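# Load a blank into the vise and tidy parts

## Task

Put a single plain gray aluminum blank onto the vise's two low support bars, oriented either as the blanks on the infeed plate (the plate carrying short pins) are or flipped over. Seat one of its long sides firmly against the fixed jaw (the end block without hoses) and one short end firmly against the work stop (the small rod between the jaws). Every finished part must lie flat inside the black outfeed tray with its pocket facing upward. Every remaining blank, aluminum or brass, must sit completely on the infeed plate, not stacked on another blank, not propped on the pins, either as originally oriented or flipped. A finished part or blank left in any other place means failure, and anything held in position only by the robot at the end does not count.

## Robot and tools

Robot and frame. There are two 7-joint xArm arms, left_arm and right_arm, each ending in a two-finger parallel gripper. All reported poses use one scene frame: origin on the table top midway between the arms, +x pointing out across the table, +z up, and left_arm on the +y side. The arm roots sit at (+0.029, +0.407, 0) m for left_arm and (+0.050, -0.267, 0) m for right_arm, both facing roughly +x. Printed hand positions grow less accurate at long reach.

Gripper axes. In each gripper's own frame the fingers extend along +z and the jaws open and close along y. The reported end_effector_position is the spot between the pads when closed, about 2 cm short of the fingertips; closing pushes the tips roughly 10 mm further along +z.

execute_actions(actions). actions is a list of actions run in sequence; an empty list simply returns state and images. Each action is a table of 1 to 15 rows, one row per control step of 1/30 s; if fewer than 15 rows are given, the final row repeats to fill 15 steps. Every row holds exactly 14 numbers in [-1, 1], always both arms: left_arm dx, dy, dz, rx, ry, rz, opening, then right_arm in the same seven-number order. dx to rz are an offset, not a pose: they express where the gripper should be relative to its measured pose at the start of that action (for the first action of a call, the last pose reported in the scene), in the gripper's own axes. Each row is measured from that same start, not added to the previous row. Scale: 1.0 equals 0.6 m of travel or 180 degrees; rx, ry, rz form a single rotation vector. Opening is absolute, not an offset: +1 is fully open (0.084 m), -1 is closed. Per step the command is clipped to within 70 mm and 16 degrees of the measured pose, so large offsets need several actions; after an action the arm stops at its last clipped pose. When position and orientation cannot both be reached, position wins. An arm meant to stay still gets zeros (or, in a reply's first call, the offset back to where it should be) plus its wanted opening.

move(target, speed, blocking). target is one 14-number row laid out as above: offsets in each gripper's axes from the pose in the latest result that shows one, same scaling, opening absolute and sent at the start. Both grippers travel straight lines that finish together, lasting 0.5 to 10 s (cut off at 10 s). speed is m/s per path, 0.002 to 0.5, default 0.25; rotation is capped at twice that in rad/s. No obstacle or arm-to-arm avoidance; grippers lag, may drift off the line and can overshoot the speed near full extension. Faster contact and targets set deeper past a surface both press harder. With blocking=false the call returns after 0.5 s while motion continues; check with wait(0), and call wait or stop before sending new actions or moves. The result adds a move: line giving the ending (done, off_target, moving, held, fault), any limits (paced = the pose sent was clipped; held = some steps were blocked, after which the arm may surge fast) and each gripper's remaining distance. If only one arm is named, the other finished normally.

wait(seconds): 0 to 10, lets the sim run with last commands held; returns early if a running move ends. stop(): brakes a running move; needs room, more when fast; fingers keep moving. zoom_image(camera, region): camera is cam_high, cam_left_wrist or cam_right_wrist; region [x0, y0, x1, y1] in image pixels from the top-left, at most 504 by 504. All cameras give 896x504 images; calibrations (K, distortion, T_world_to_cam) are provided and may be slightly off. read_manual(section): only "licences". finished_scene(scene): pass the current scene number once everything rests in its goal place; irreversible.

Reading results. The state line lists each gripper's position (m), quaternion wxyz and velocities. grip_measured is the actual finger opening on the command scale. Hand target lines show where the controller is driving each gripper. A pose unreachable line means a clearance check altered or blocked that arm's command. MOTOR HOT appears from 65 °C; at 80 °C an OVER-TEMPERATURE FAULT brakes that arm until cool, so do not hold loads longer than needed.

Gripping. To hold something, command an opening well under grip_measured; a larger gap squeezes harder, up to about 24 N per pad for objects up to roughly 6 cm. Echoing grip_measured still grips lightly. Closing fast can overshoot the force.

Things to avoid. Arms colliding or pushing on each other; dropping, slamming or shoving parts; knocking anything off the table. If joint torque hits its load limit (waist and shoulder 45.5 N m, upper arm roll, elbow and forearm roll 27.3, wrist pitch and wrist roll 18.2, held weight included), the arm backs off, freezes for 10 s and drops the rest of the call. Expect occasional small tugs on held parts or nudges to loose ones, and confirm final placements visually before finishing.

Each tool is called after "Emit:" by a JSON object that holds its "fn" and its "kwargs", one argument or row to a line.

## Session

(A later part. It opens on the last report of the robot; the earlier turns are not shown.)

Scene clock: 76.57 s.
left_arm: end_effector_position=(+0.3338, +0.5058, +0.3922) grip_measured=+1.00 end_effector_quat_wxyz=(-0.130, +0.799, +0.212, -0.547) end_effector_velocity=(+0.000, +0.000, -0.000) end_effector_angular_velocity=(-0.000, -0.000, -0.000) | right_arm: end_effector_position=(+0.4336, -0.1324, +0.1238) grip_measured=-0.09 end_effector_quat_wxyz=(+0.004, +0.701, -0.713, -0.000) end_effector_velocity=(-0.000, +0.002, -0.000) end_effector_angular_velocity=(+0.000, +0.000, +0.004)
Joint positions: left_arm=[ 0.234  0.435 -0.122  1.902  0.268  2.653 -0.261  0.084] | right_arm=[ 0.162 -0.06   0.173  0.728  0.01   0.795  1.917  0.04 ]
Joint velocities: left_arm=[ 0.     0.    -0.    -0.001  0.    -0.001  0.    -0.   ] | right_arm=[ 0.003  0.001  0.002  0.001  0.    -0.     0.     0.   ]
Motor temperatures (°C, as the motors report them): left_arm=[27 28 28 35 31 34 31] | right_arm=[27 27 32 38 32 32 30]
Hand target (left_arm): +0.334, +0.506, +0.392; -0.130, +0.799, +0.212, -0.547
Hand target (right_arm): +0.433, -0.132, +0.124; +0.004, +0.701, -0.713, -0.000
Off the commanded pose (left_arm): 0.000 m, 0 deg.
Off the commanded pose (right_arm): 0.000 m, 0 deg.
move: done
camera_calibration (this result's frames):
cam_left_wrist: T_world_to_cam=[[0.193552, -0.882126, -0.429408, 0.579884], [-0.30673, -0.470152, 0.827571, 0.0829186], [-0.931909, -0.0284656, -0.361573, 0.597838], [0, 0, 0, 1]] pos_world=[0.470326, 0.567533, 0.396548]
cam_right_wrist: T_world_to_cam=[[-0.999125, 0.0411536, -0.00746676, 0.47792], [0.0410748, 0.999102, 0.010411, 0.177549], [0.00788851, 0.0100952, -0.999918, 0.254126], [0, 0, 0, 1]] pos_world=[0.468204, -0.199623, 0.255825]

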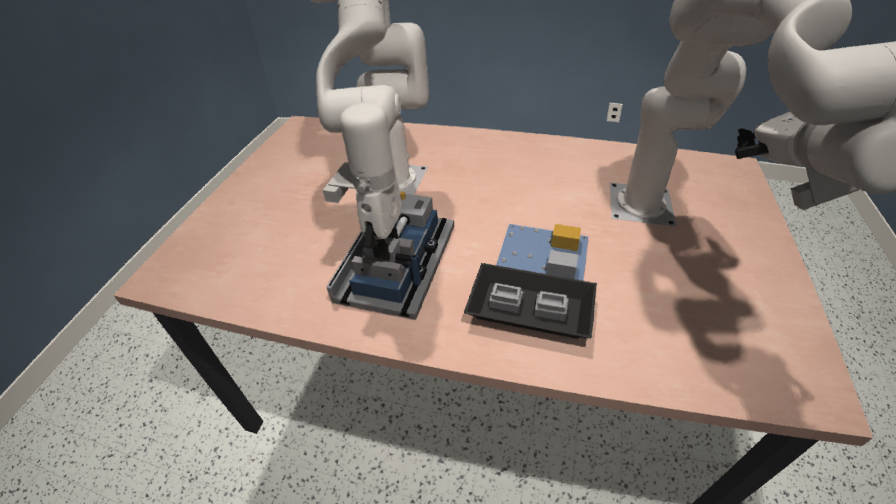

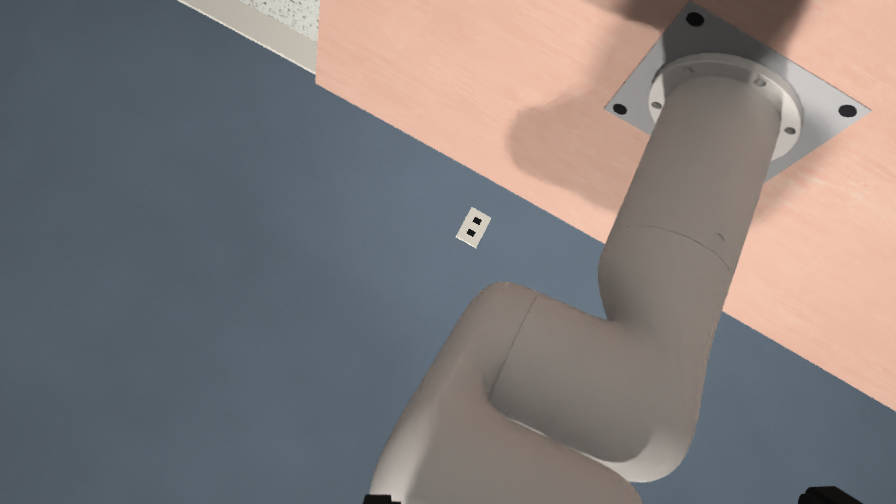

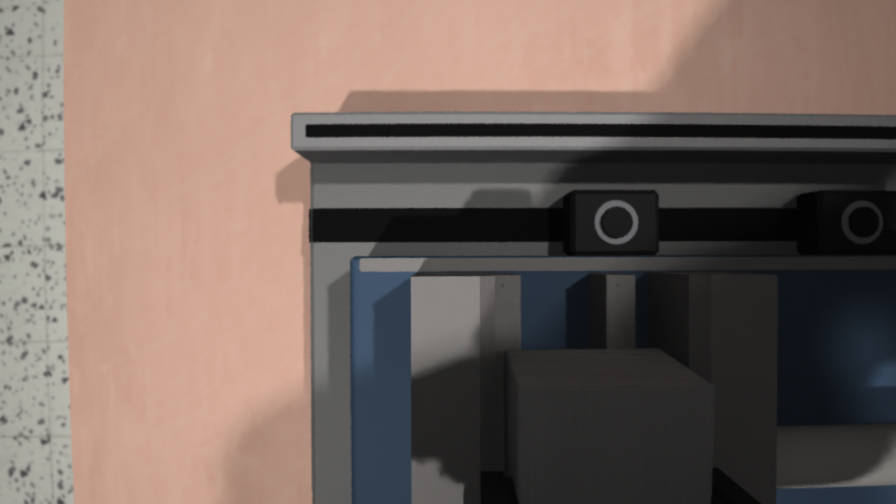

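Emit:
{"fn": "execute_actions", "kwargs": {
  "actions": [
    [[0,0,0,0,0,0,1,0.001,0,0,0,0,0,-0.5],[0,0,0,0,0,0,1,0.001,0,0,0,0,0,-0.4],[0,0,0,0,0,0,1,0.001,0,0,0,0,0,-0.3],[0,0,0,0,0,0,1,0.001,0,0,0,0,0,-0.2],[0,0,0,0,0,0,1,0.001,0,0,0,0,0,-0.1],[0,0,0,0,0,0,1,0.001,0,0,0,0,0,0],[0,0,0,0,0,0,1,0.001,0,0,0,0,0,0.15]]
  ]
}}

Emit:
{"fn": "move", "kwargs": {
  "target": [0,0,0,0,0,0,1,-0.002,-0.016,0,0,0,0,0.15],
  "speed": 0.01
}}

Emit:
{"fn": "move", "kwargs": {
  "target": [0,0,0,0,0,0,1,0,0.006,0,0,0,0,0.35],
  "speed": 0.02
}}

Emit:
{"fn": "move", "kwargs": {
  "target": [0,0,0,0,0,0,1,-0.11,0.04,-0.15,0,0,0,0.35],
  "speed": 0.15
}}

Scene clock: 83.73 s.
left_arm: end_effector_position=(+0.3338, +0.5058, +0.3922) grip_measured=+1.00 end_effector_quat_wxyz=(-0.130, +0.799, +0.212, -0.547) end_effector_velocity=(-0.000, +0.000, +0.000) end_effector_angular_velocity=(-0.000, -0.000, +0.001) | right_arm: end_effector_position=(+0.4341, -0.1310, +0.1242) grip_measured=+0.14 end_effector_quat_wxyz=(+0.003, +0.702, -0.712, +0.000) end_effector_velocity=(-0.005, -0.016, -0.006) end_effector_angular_velocity=(-0.014, +0.025, -0.026)
Joint positions: left_arm=[ 0.234  0.435 -0.122  1.902  0.268  2.653 -0.261  0.084] | right_arm=[ 0.161 -0.06   0.177  0.729  0.011  0.793  1.916  0.05 ]
Joint velocities: left_arm=[-0.001 -0.     0.002  0.     0.     0.     0.002  0.   ] | right_arm=[-0.016 -0.002 -0.016 -0.014 -0.007  0.017 -0.001  0.   ]
Motor temperatures (°C, as the motors report them): left_arm=[27 28 28 35 31 34 31] | right_arm=[27 27 32 39 32 33 30]
Hand target (left_arm): +0.334, +0.506, +0.392; -0.130, +0.799, +0.212, -0.547
Hand target (right_arm): +0.434, -0.133, +0.124; +0.004, +0.701, -0.713, -0.000
Off the commanded pose (left_arm): 0.000 m, 0 deg.
Off the commanded pose (right_arm): 0.002 m, 0 deg.
camera_calibration (this result's frames):
cam_left_wrist: T_world_to_cam=[[0.193552, -0.882126, -0.429408, 0.579884], [-0.30673, -0.470152, 0.827571, 0.0829185], [-0.931909, -0.0284656, -0.361573, 0.597838], [0, 0, 0, 1]] pos_world=[0.470326, 0.567533, 0.396548]
cam_right_wrist: T_world_to_cam=[[-0.999226, 0.0380709, -0.00985211, 0.478223], [0.0379503, 0.999206, 0.0121555, 0.177279], [0.0103071, 0.0117722, -0.999878, 0.253663], [0, 0, 0, 1]] pos_world=[0.468511, -0.198331, 0.256188]

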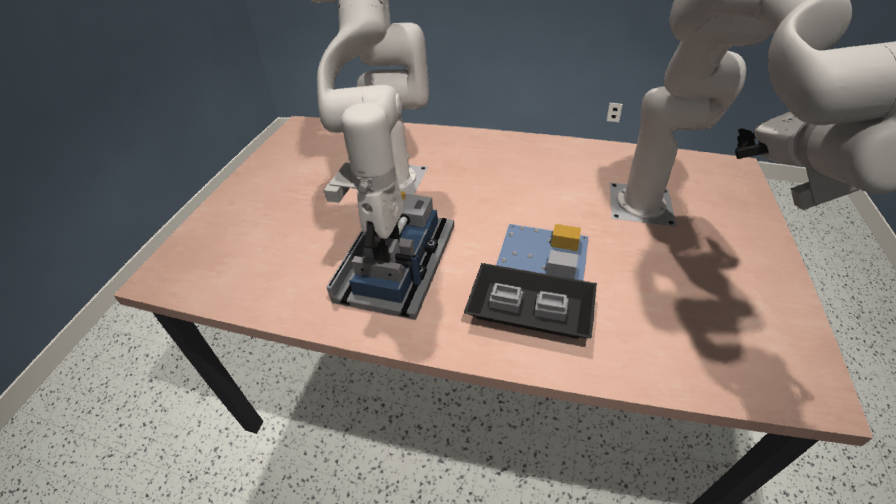

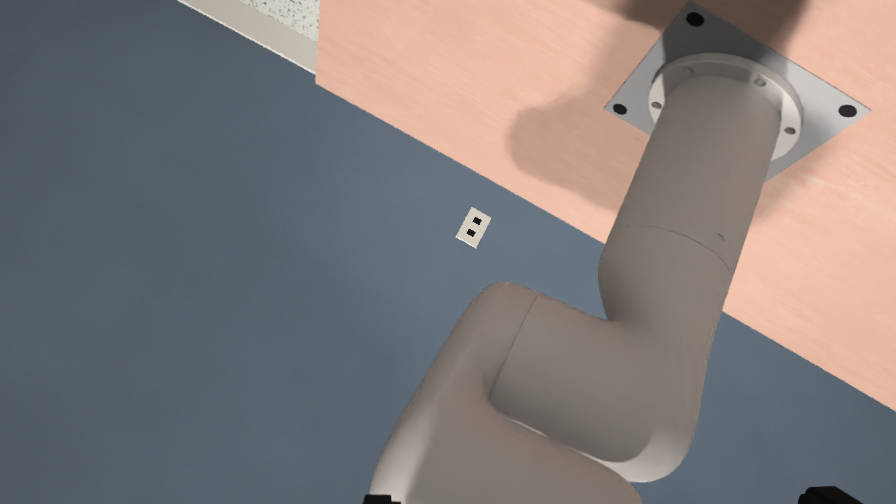

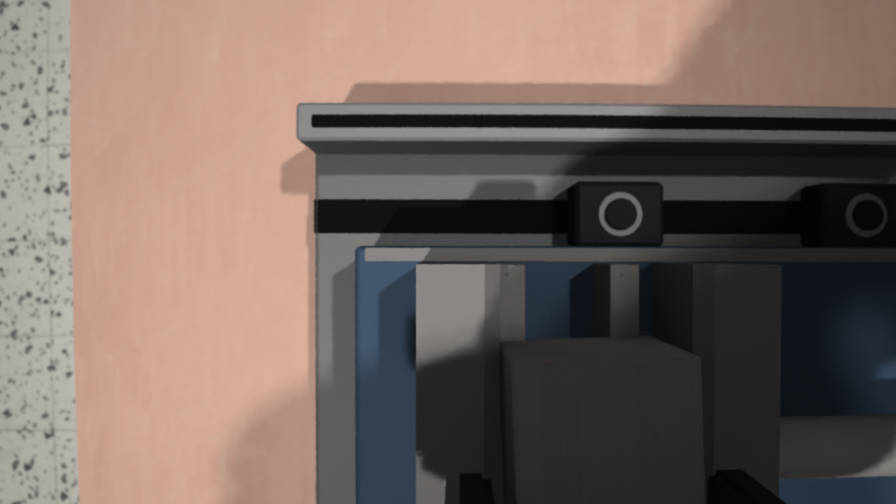

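Scene clock: 84.93 s.
left_arm: end_effector_position=(+0.3338, +0.5058, +0.3922) grip_measured=+1.00 end_effector_quat_wxyz=(-0.130, +0.799, +0.212, -0.547) end_effector_velocity=(+0.000, +0.000, -0.000) end_effector_angular_velocity=(+0.001, -0.000, +0.001) | right_arm: end_effector_position=(+0.4420, -0.1299, +0.1234) grip_measured=+0.15 end_effector_quat_wxyz=(+0.005, +0.703, -0.712, -0.001) end_effector_velocity=(+0.002, -0.000, +0.001) end_effector_angular_velocity=(+0.001, -0.005, -0.003)
Joint positions: left_arm=[ 0.234  0.435 -0.122  1.902  0.268  2.653 -0.261  0.084] | right_arm=[ 0.159 -0.031  0.175  0.76   0.004  0.799  1.917  0.051]
Joint velocities: left_arm=[-0.    -0.     0.001 -0.     0.    -0.001 -0.001  0.   ] | right_arm=[-0.003  0.002  0.     0.003 -0.001 -0.004  0.002  0.001]
Motor temperatures (°C, as the motors report them): left_arm=[27 28 28 35 31 34 31] | right_arm=[27 27 32 39 32 33 30]
Hand target (left_arm): +0.334, +0.506, +0.392; -0.130, +0.799, +0.212, -0.547
Hand target (right_arm): +0.444, -0.130, +0.124; +0.003, +0.702, -0.712, +0.000
Off the commanded pose (left_arm): 0.000 m, 0 deg.
Off the commanded pose (right_arm): 0.002 m, 0 deg.
move: done
camera_calibration (this result's frames):
cam_left_wrist: T_world_to_cam=[[0.193552, -0.882126, -0.429408, 0.579884], [-0.30673, -0.470152, 0.827571, 0.0829184], [-0.931909, -0.0284655, -0.361573, 0.597837], [0, 0, 0, 1]] pos_world=[0.470326, 0.567533, 0.396548]
cam_right_wrist: T_world_to_cam=[[-0.999292, 0.0371505, -0.00586287, 0.485557], [0.0370864, 0.999255, 0.0106869, 0.176485], [0.00625552, 0.0104619, -0.999926, 0.254387], [0, 0, 0, 1]] pos_world=[0.477077, -0.197053, 0.255329]

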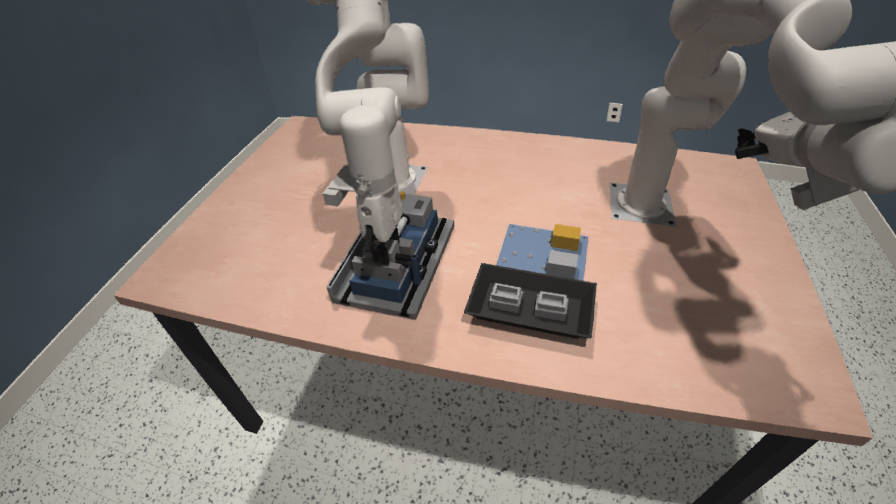

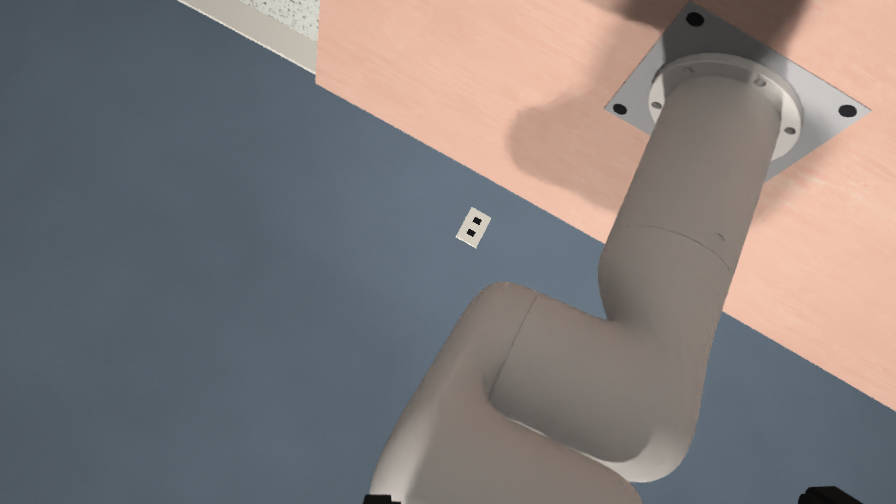

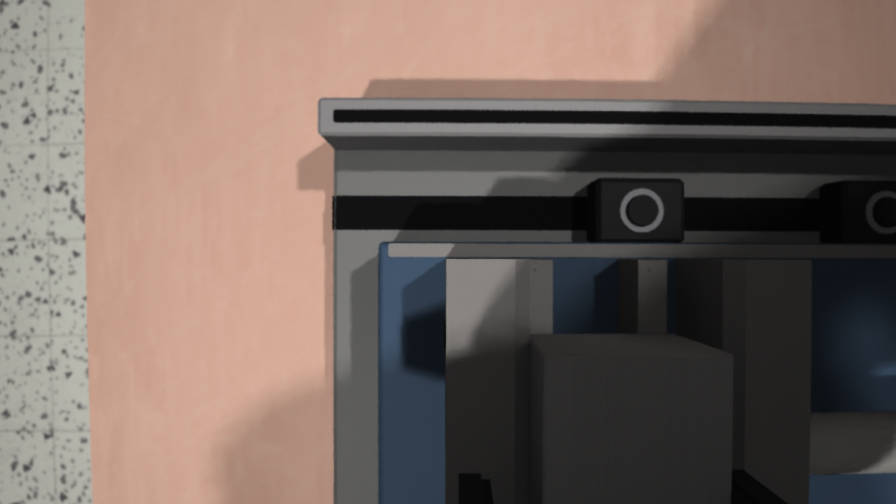

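Scene clock: 85.63 s.
left_arm: end_effector_position=(+0.3338, +0.5058, +0.3922) grip_measured=+1.00 end_effector_quat_wxyz=(-0.130, +0.799, +0.212, -0.547) end_effector_velocity=(-0.000, +0.000, -0.000) end_effector_angular_velocity=(-0.001, +0.000, +0.000) | right_arm: end_effector_position=(+0.4385, -0.1299, +0.1235) grip_measured=+0.34 end_effector_quat_wxyz=(+0.005, +0.702, -0.712, -0.001) end_effector_velocity=(-0.001, -0.000, -0.000) end_effector_angular_velocity=(+0.000, +0.002, +0.000)
Joint positions: left_arm=[ 0.234  0.435 -0.122  1.902  0.268  2.653 -0.261  0.084] | right_arm=[ 0.161 -0.041  0.176  0.748  0.007  0.798  1.917  0.059]
Joint velocities: left_arm=[ 0.001  0.     0.    -0.001 -0.    -0.     0.001 -0.   ] | right_arm=[-0.    -0.    -0.    -0.002  0.001  0.    -0.001  0.   ]
Motor temperatures (°C, as the motors report them): left_arm=[27 28 28 35 31 34 31] | right_arm=[27 27 32 39 32 33 30]
Hand target (left_arm): +0.334, +0.506, +0.392; -0.130, +0.799, +0.212, -0.547
Hand target (right_arm): +0.438, -0.130, +0.123; +0.005, +0.703, -0.712, -0.001
Off the commanded pose (left_arm): 0.000 m, 0 deg.
Off the commanded pose (right_arm): 0.000 m, 0 deg.
move: done
camera_calibration (this result's frames):
cam_left_wrist: T_world_to_cam=[[0.193552, -0.882126, -0.429408, 0.579884], [-0.30673, -0.470152, 0.827571, 0.0829186], [-0.931909, -0.0284656, -0.361573, 0.597837], [0, 0, 0, 1]] pos_world=[0.470326, 0.567533, 0.396548]
cam_right_wrist: T_world_to_cam=[[-0.999291, 0.0371857, -0.00597297, 0.482058], [0.0371201, 0.999253, 0.0107506, 0.176546], [0.00636828, 0.0105213, -0.999924, 0.254425], [0, 0, 0, 1]] pos_world=[0.473543, -0.197016, 0.255387]

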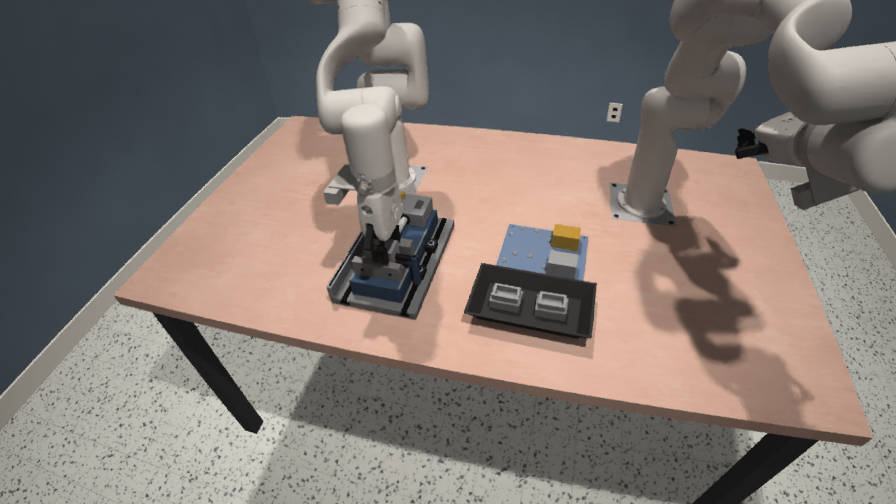

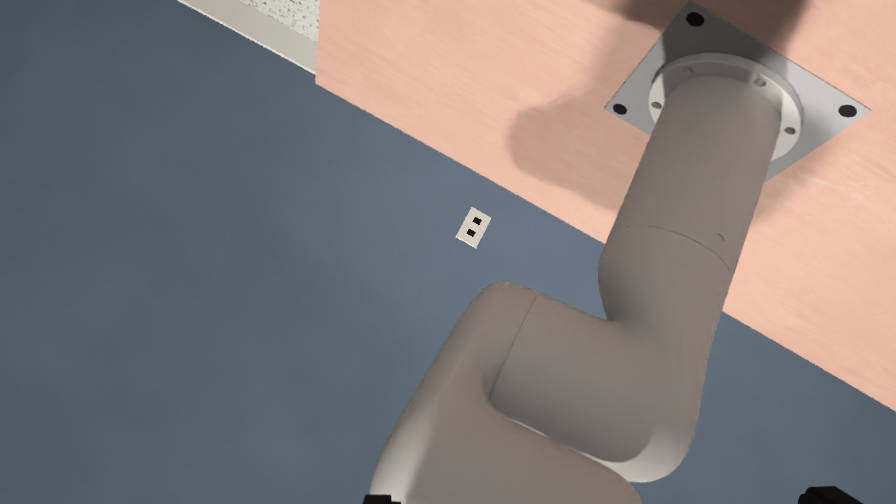

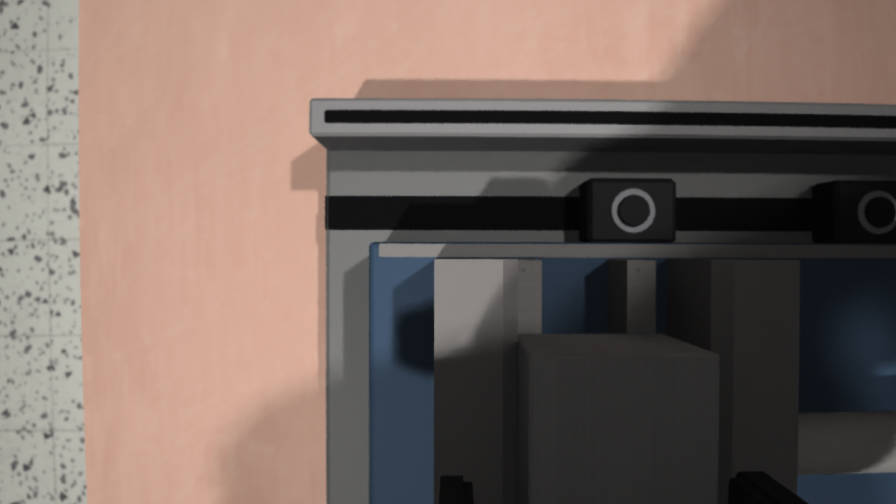

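Scene clock: 86.77 s.
left_arm: end_effector_position=(+0.3338, +0.5058, +0.3922) grip_measured=+1.00 end_effector_quat_wxyz=(-0.130, +0.799, +0.212, -0.547) end_effector_velocity=(-0.000, +0.000, -0.000) end_effector_angular_velocity=(+0.002, +0.000, +0.001) | right_arm: end_effector_position=(+0.4160, -0.0634, +0.2126) grip_measured=+0.34 end_effector_quat_wxyz=(+0.005, +0.702, -0.712, -0.002) end_effector_velocity=(-0.000, +0.001, +0.001) end_effector_angular_velocity=(-0.000, +0.001, -0.000)
Joint positions: left_arm=[ 0.234  0.435 -0.122  1.902  0.268  2.653 -0.261  0.084] | right_arm=[ 0.236 -0.154  0.257  0.912  0.045  1.072  2.055  0.059]
Joint velocities: left_arm=[ 0.    -0.    -0.    -0.001  0.    -0.    -0.002 -0.   ] | right_arm=[0.001 0.001 0.001 0.005 0.    0.006 0.003 0.   ]
Motor temperatures (°C, as the motors report them): left_arm=[27 29 28 35 31 34 31] | right_arm=[27 27 32 39 32 33 30]
Hand target (left_arm): +0.334, +0.506, +0.392; -0.130, +0.799, +0.212, -0.547
Hand target (right_arm): +0.416, -0.063, +0.213; +0.004, +0.703, -0.712, -0.001
Off the commanded pose (left_arm): 0.000 m, 0 deg.
Off the commanded pose (right_arm): 0.001 m, 0 deg.
move: done
camera_calibration (this result's frames):
cam_left_wrist: T_world_to_cam=[[0.193552, -0.882126, -0.429408, 0.579884], [-0.30673, -0.470153, 0.827571, 0.0829186], [-0.931909, -0.0284656, -0.361573, 0.597838], [0, 0, 0, 1]] pos_world=[0.470326, 0.567533, 0.396548]
cam_right_wrist: T_world_to_cam=[[-0.99928, 0.0376972, -0.00427673, 0.457267], [0.0376482, 0.99923, 0.0110228, 0.109717], [0.00468897, 0.0108539, -0.99993, 0.343727], [0, 0, 0, 1]] pos_world=[0.451195, -0.130601, 0.344449]

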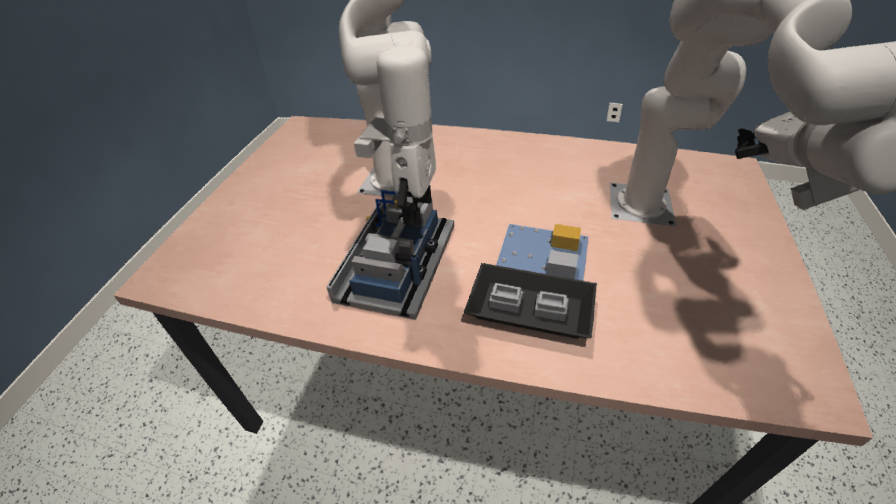

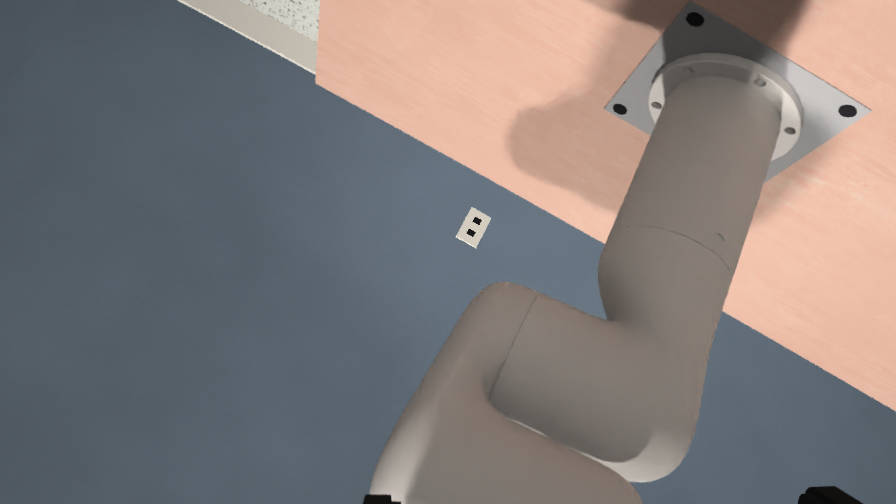

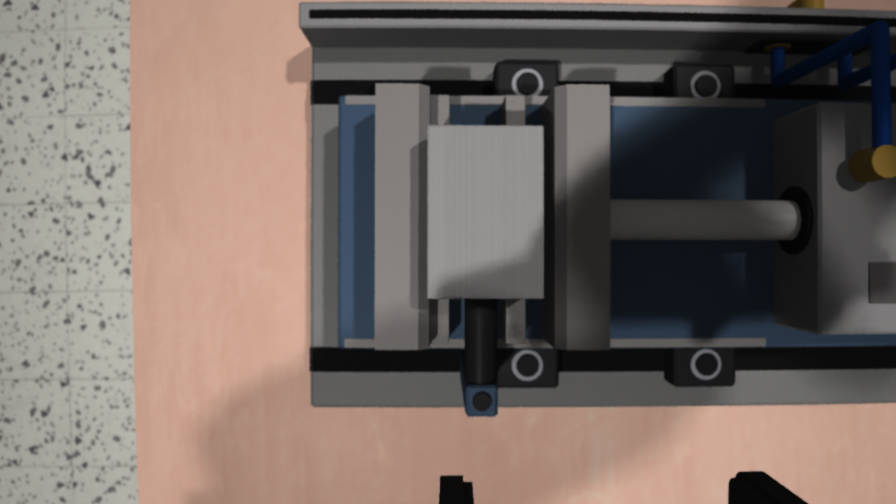

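Emit:
{"fn": "zoom_image", "kwargs": {
  "camera": "cam_right_wrist",
  "region": [360,70,620,400]
}}

Emit:
{"fn": "zoom_image", "kwargs": {
  "camera": "cam_high",
  "region": [320,190,620,350]
}}

Region (360, 70, 620, 400) of cam_right_wrist's 896x504 image, scaled by 1.527, with more detail than that image has; it fills the left 397 columns of this view, and the rest is white.

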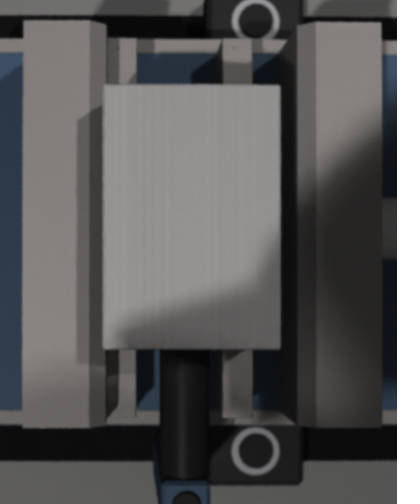

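Region (320, 190, 620, 350) of cam_high's 896x504 image, scaled by 1.680, with more detail than that image has; it fills the top 269 rows of this view, and the rest is white.

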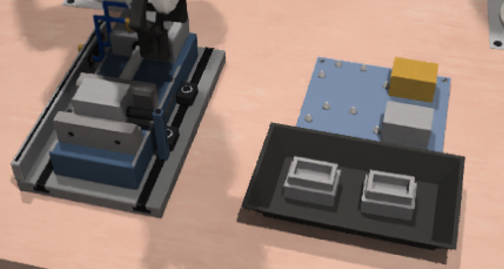

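Emit:
{"fn": "finished_scene", "kwargs": {
  "scene": 2
}}

The scene is finished: the task was done.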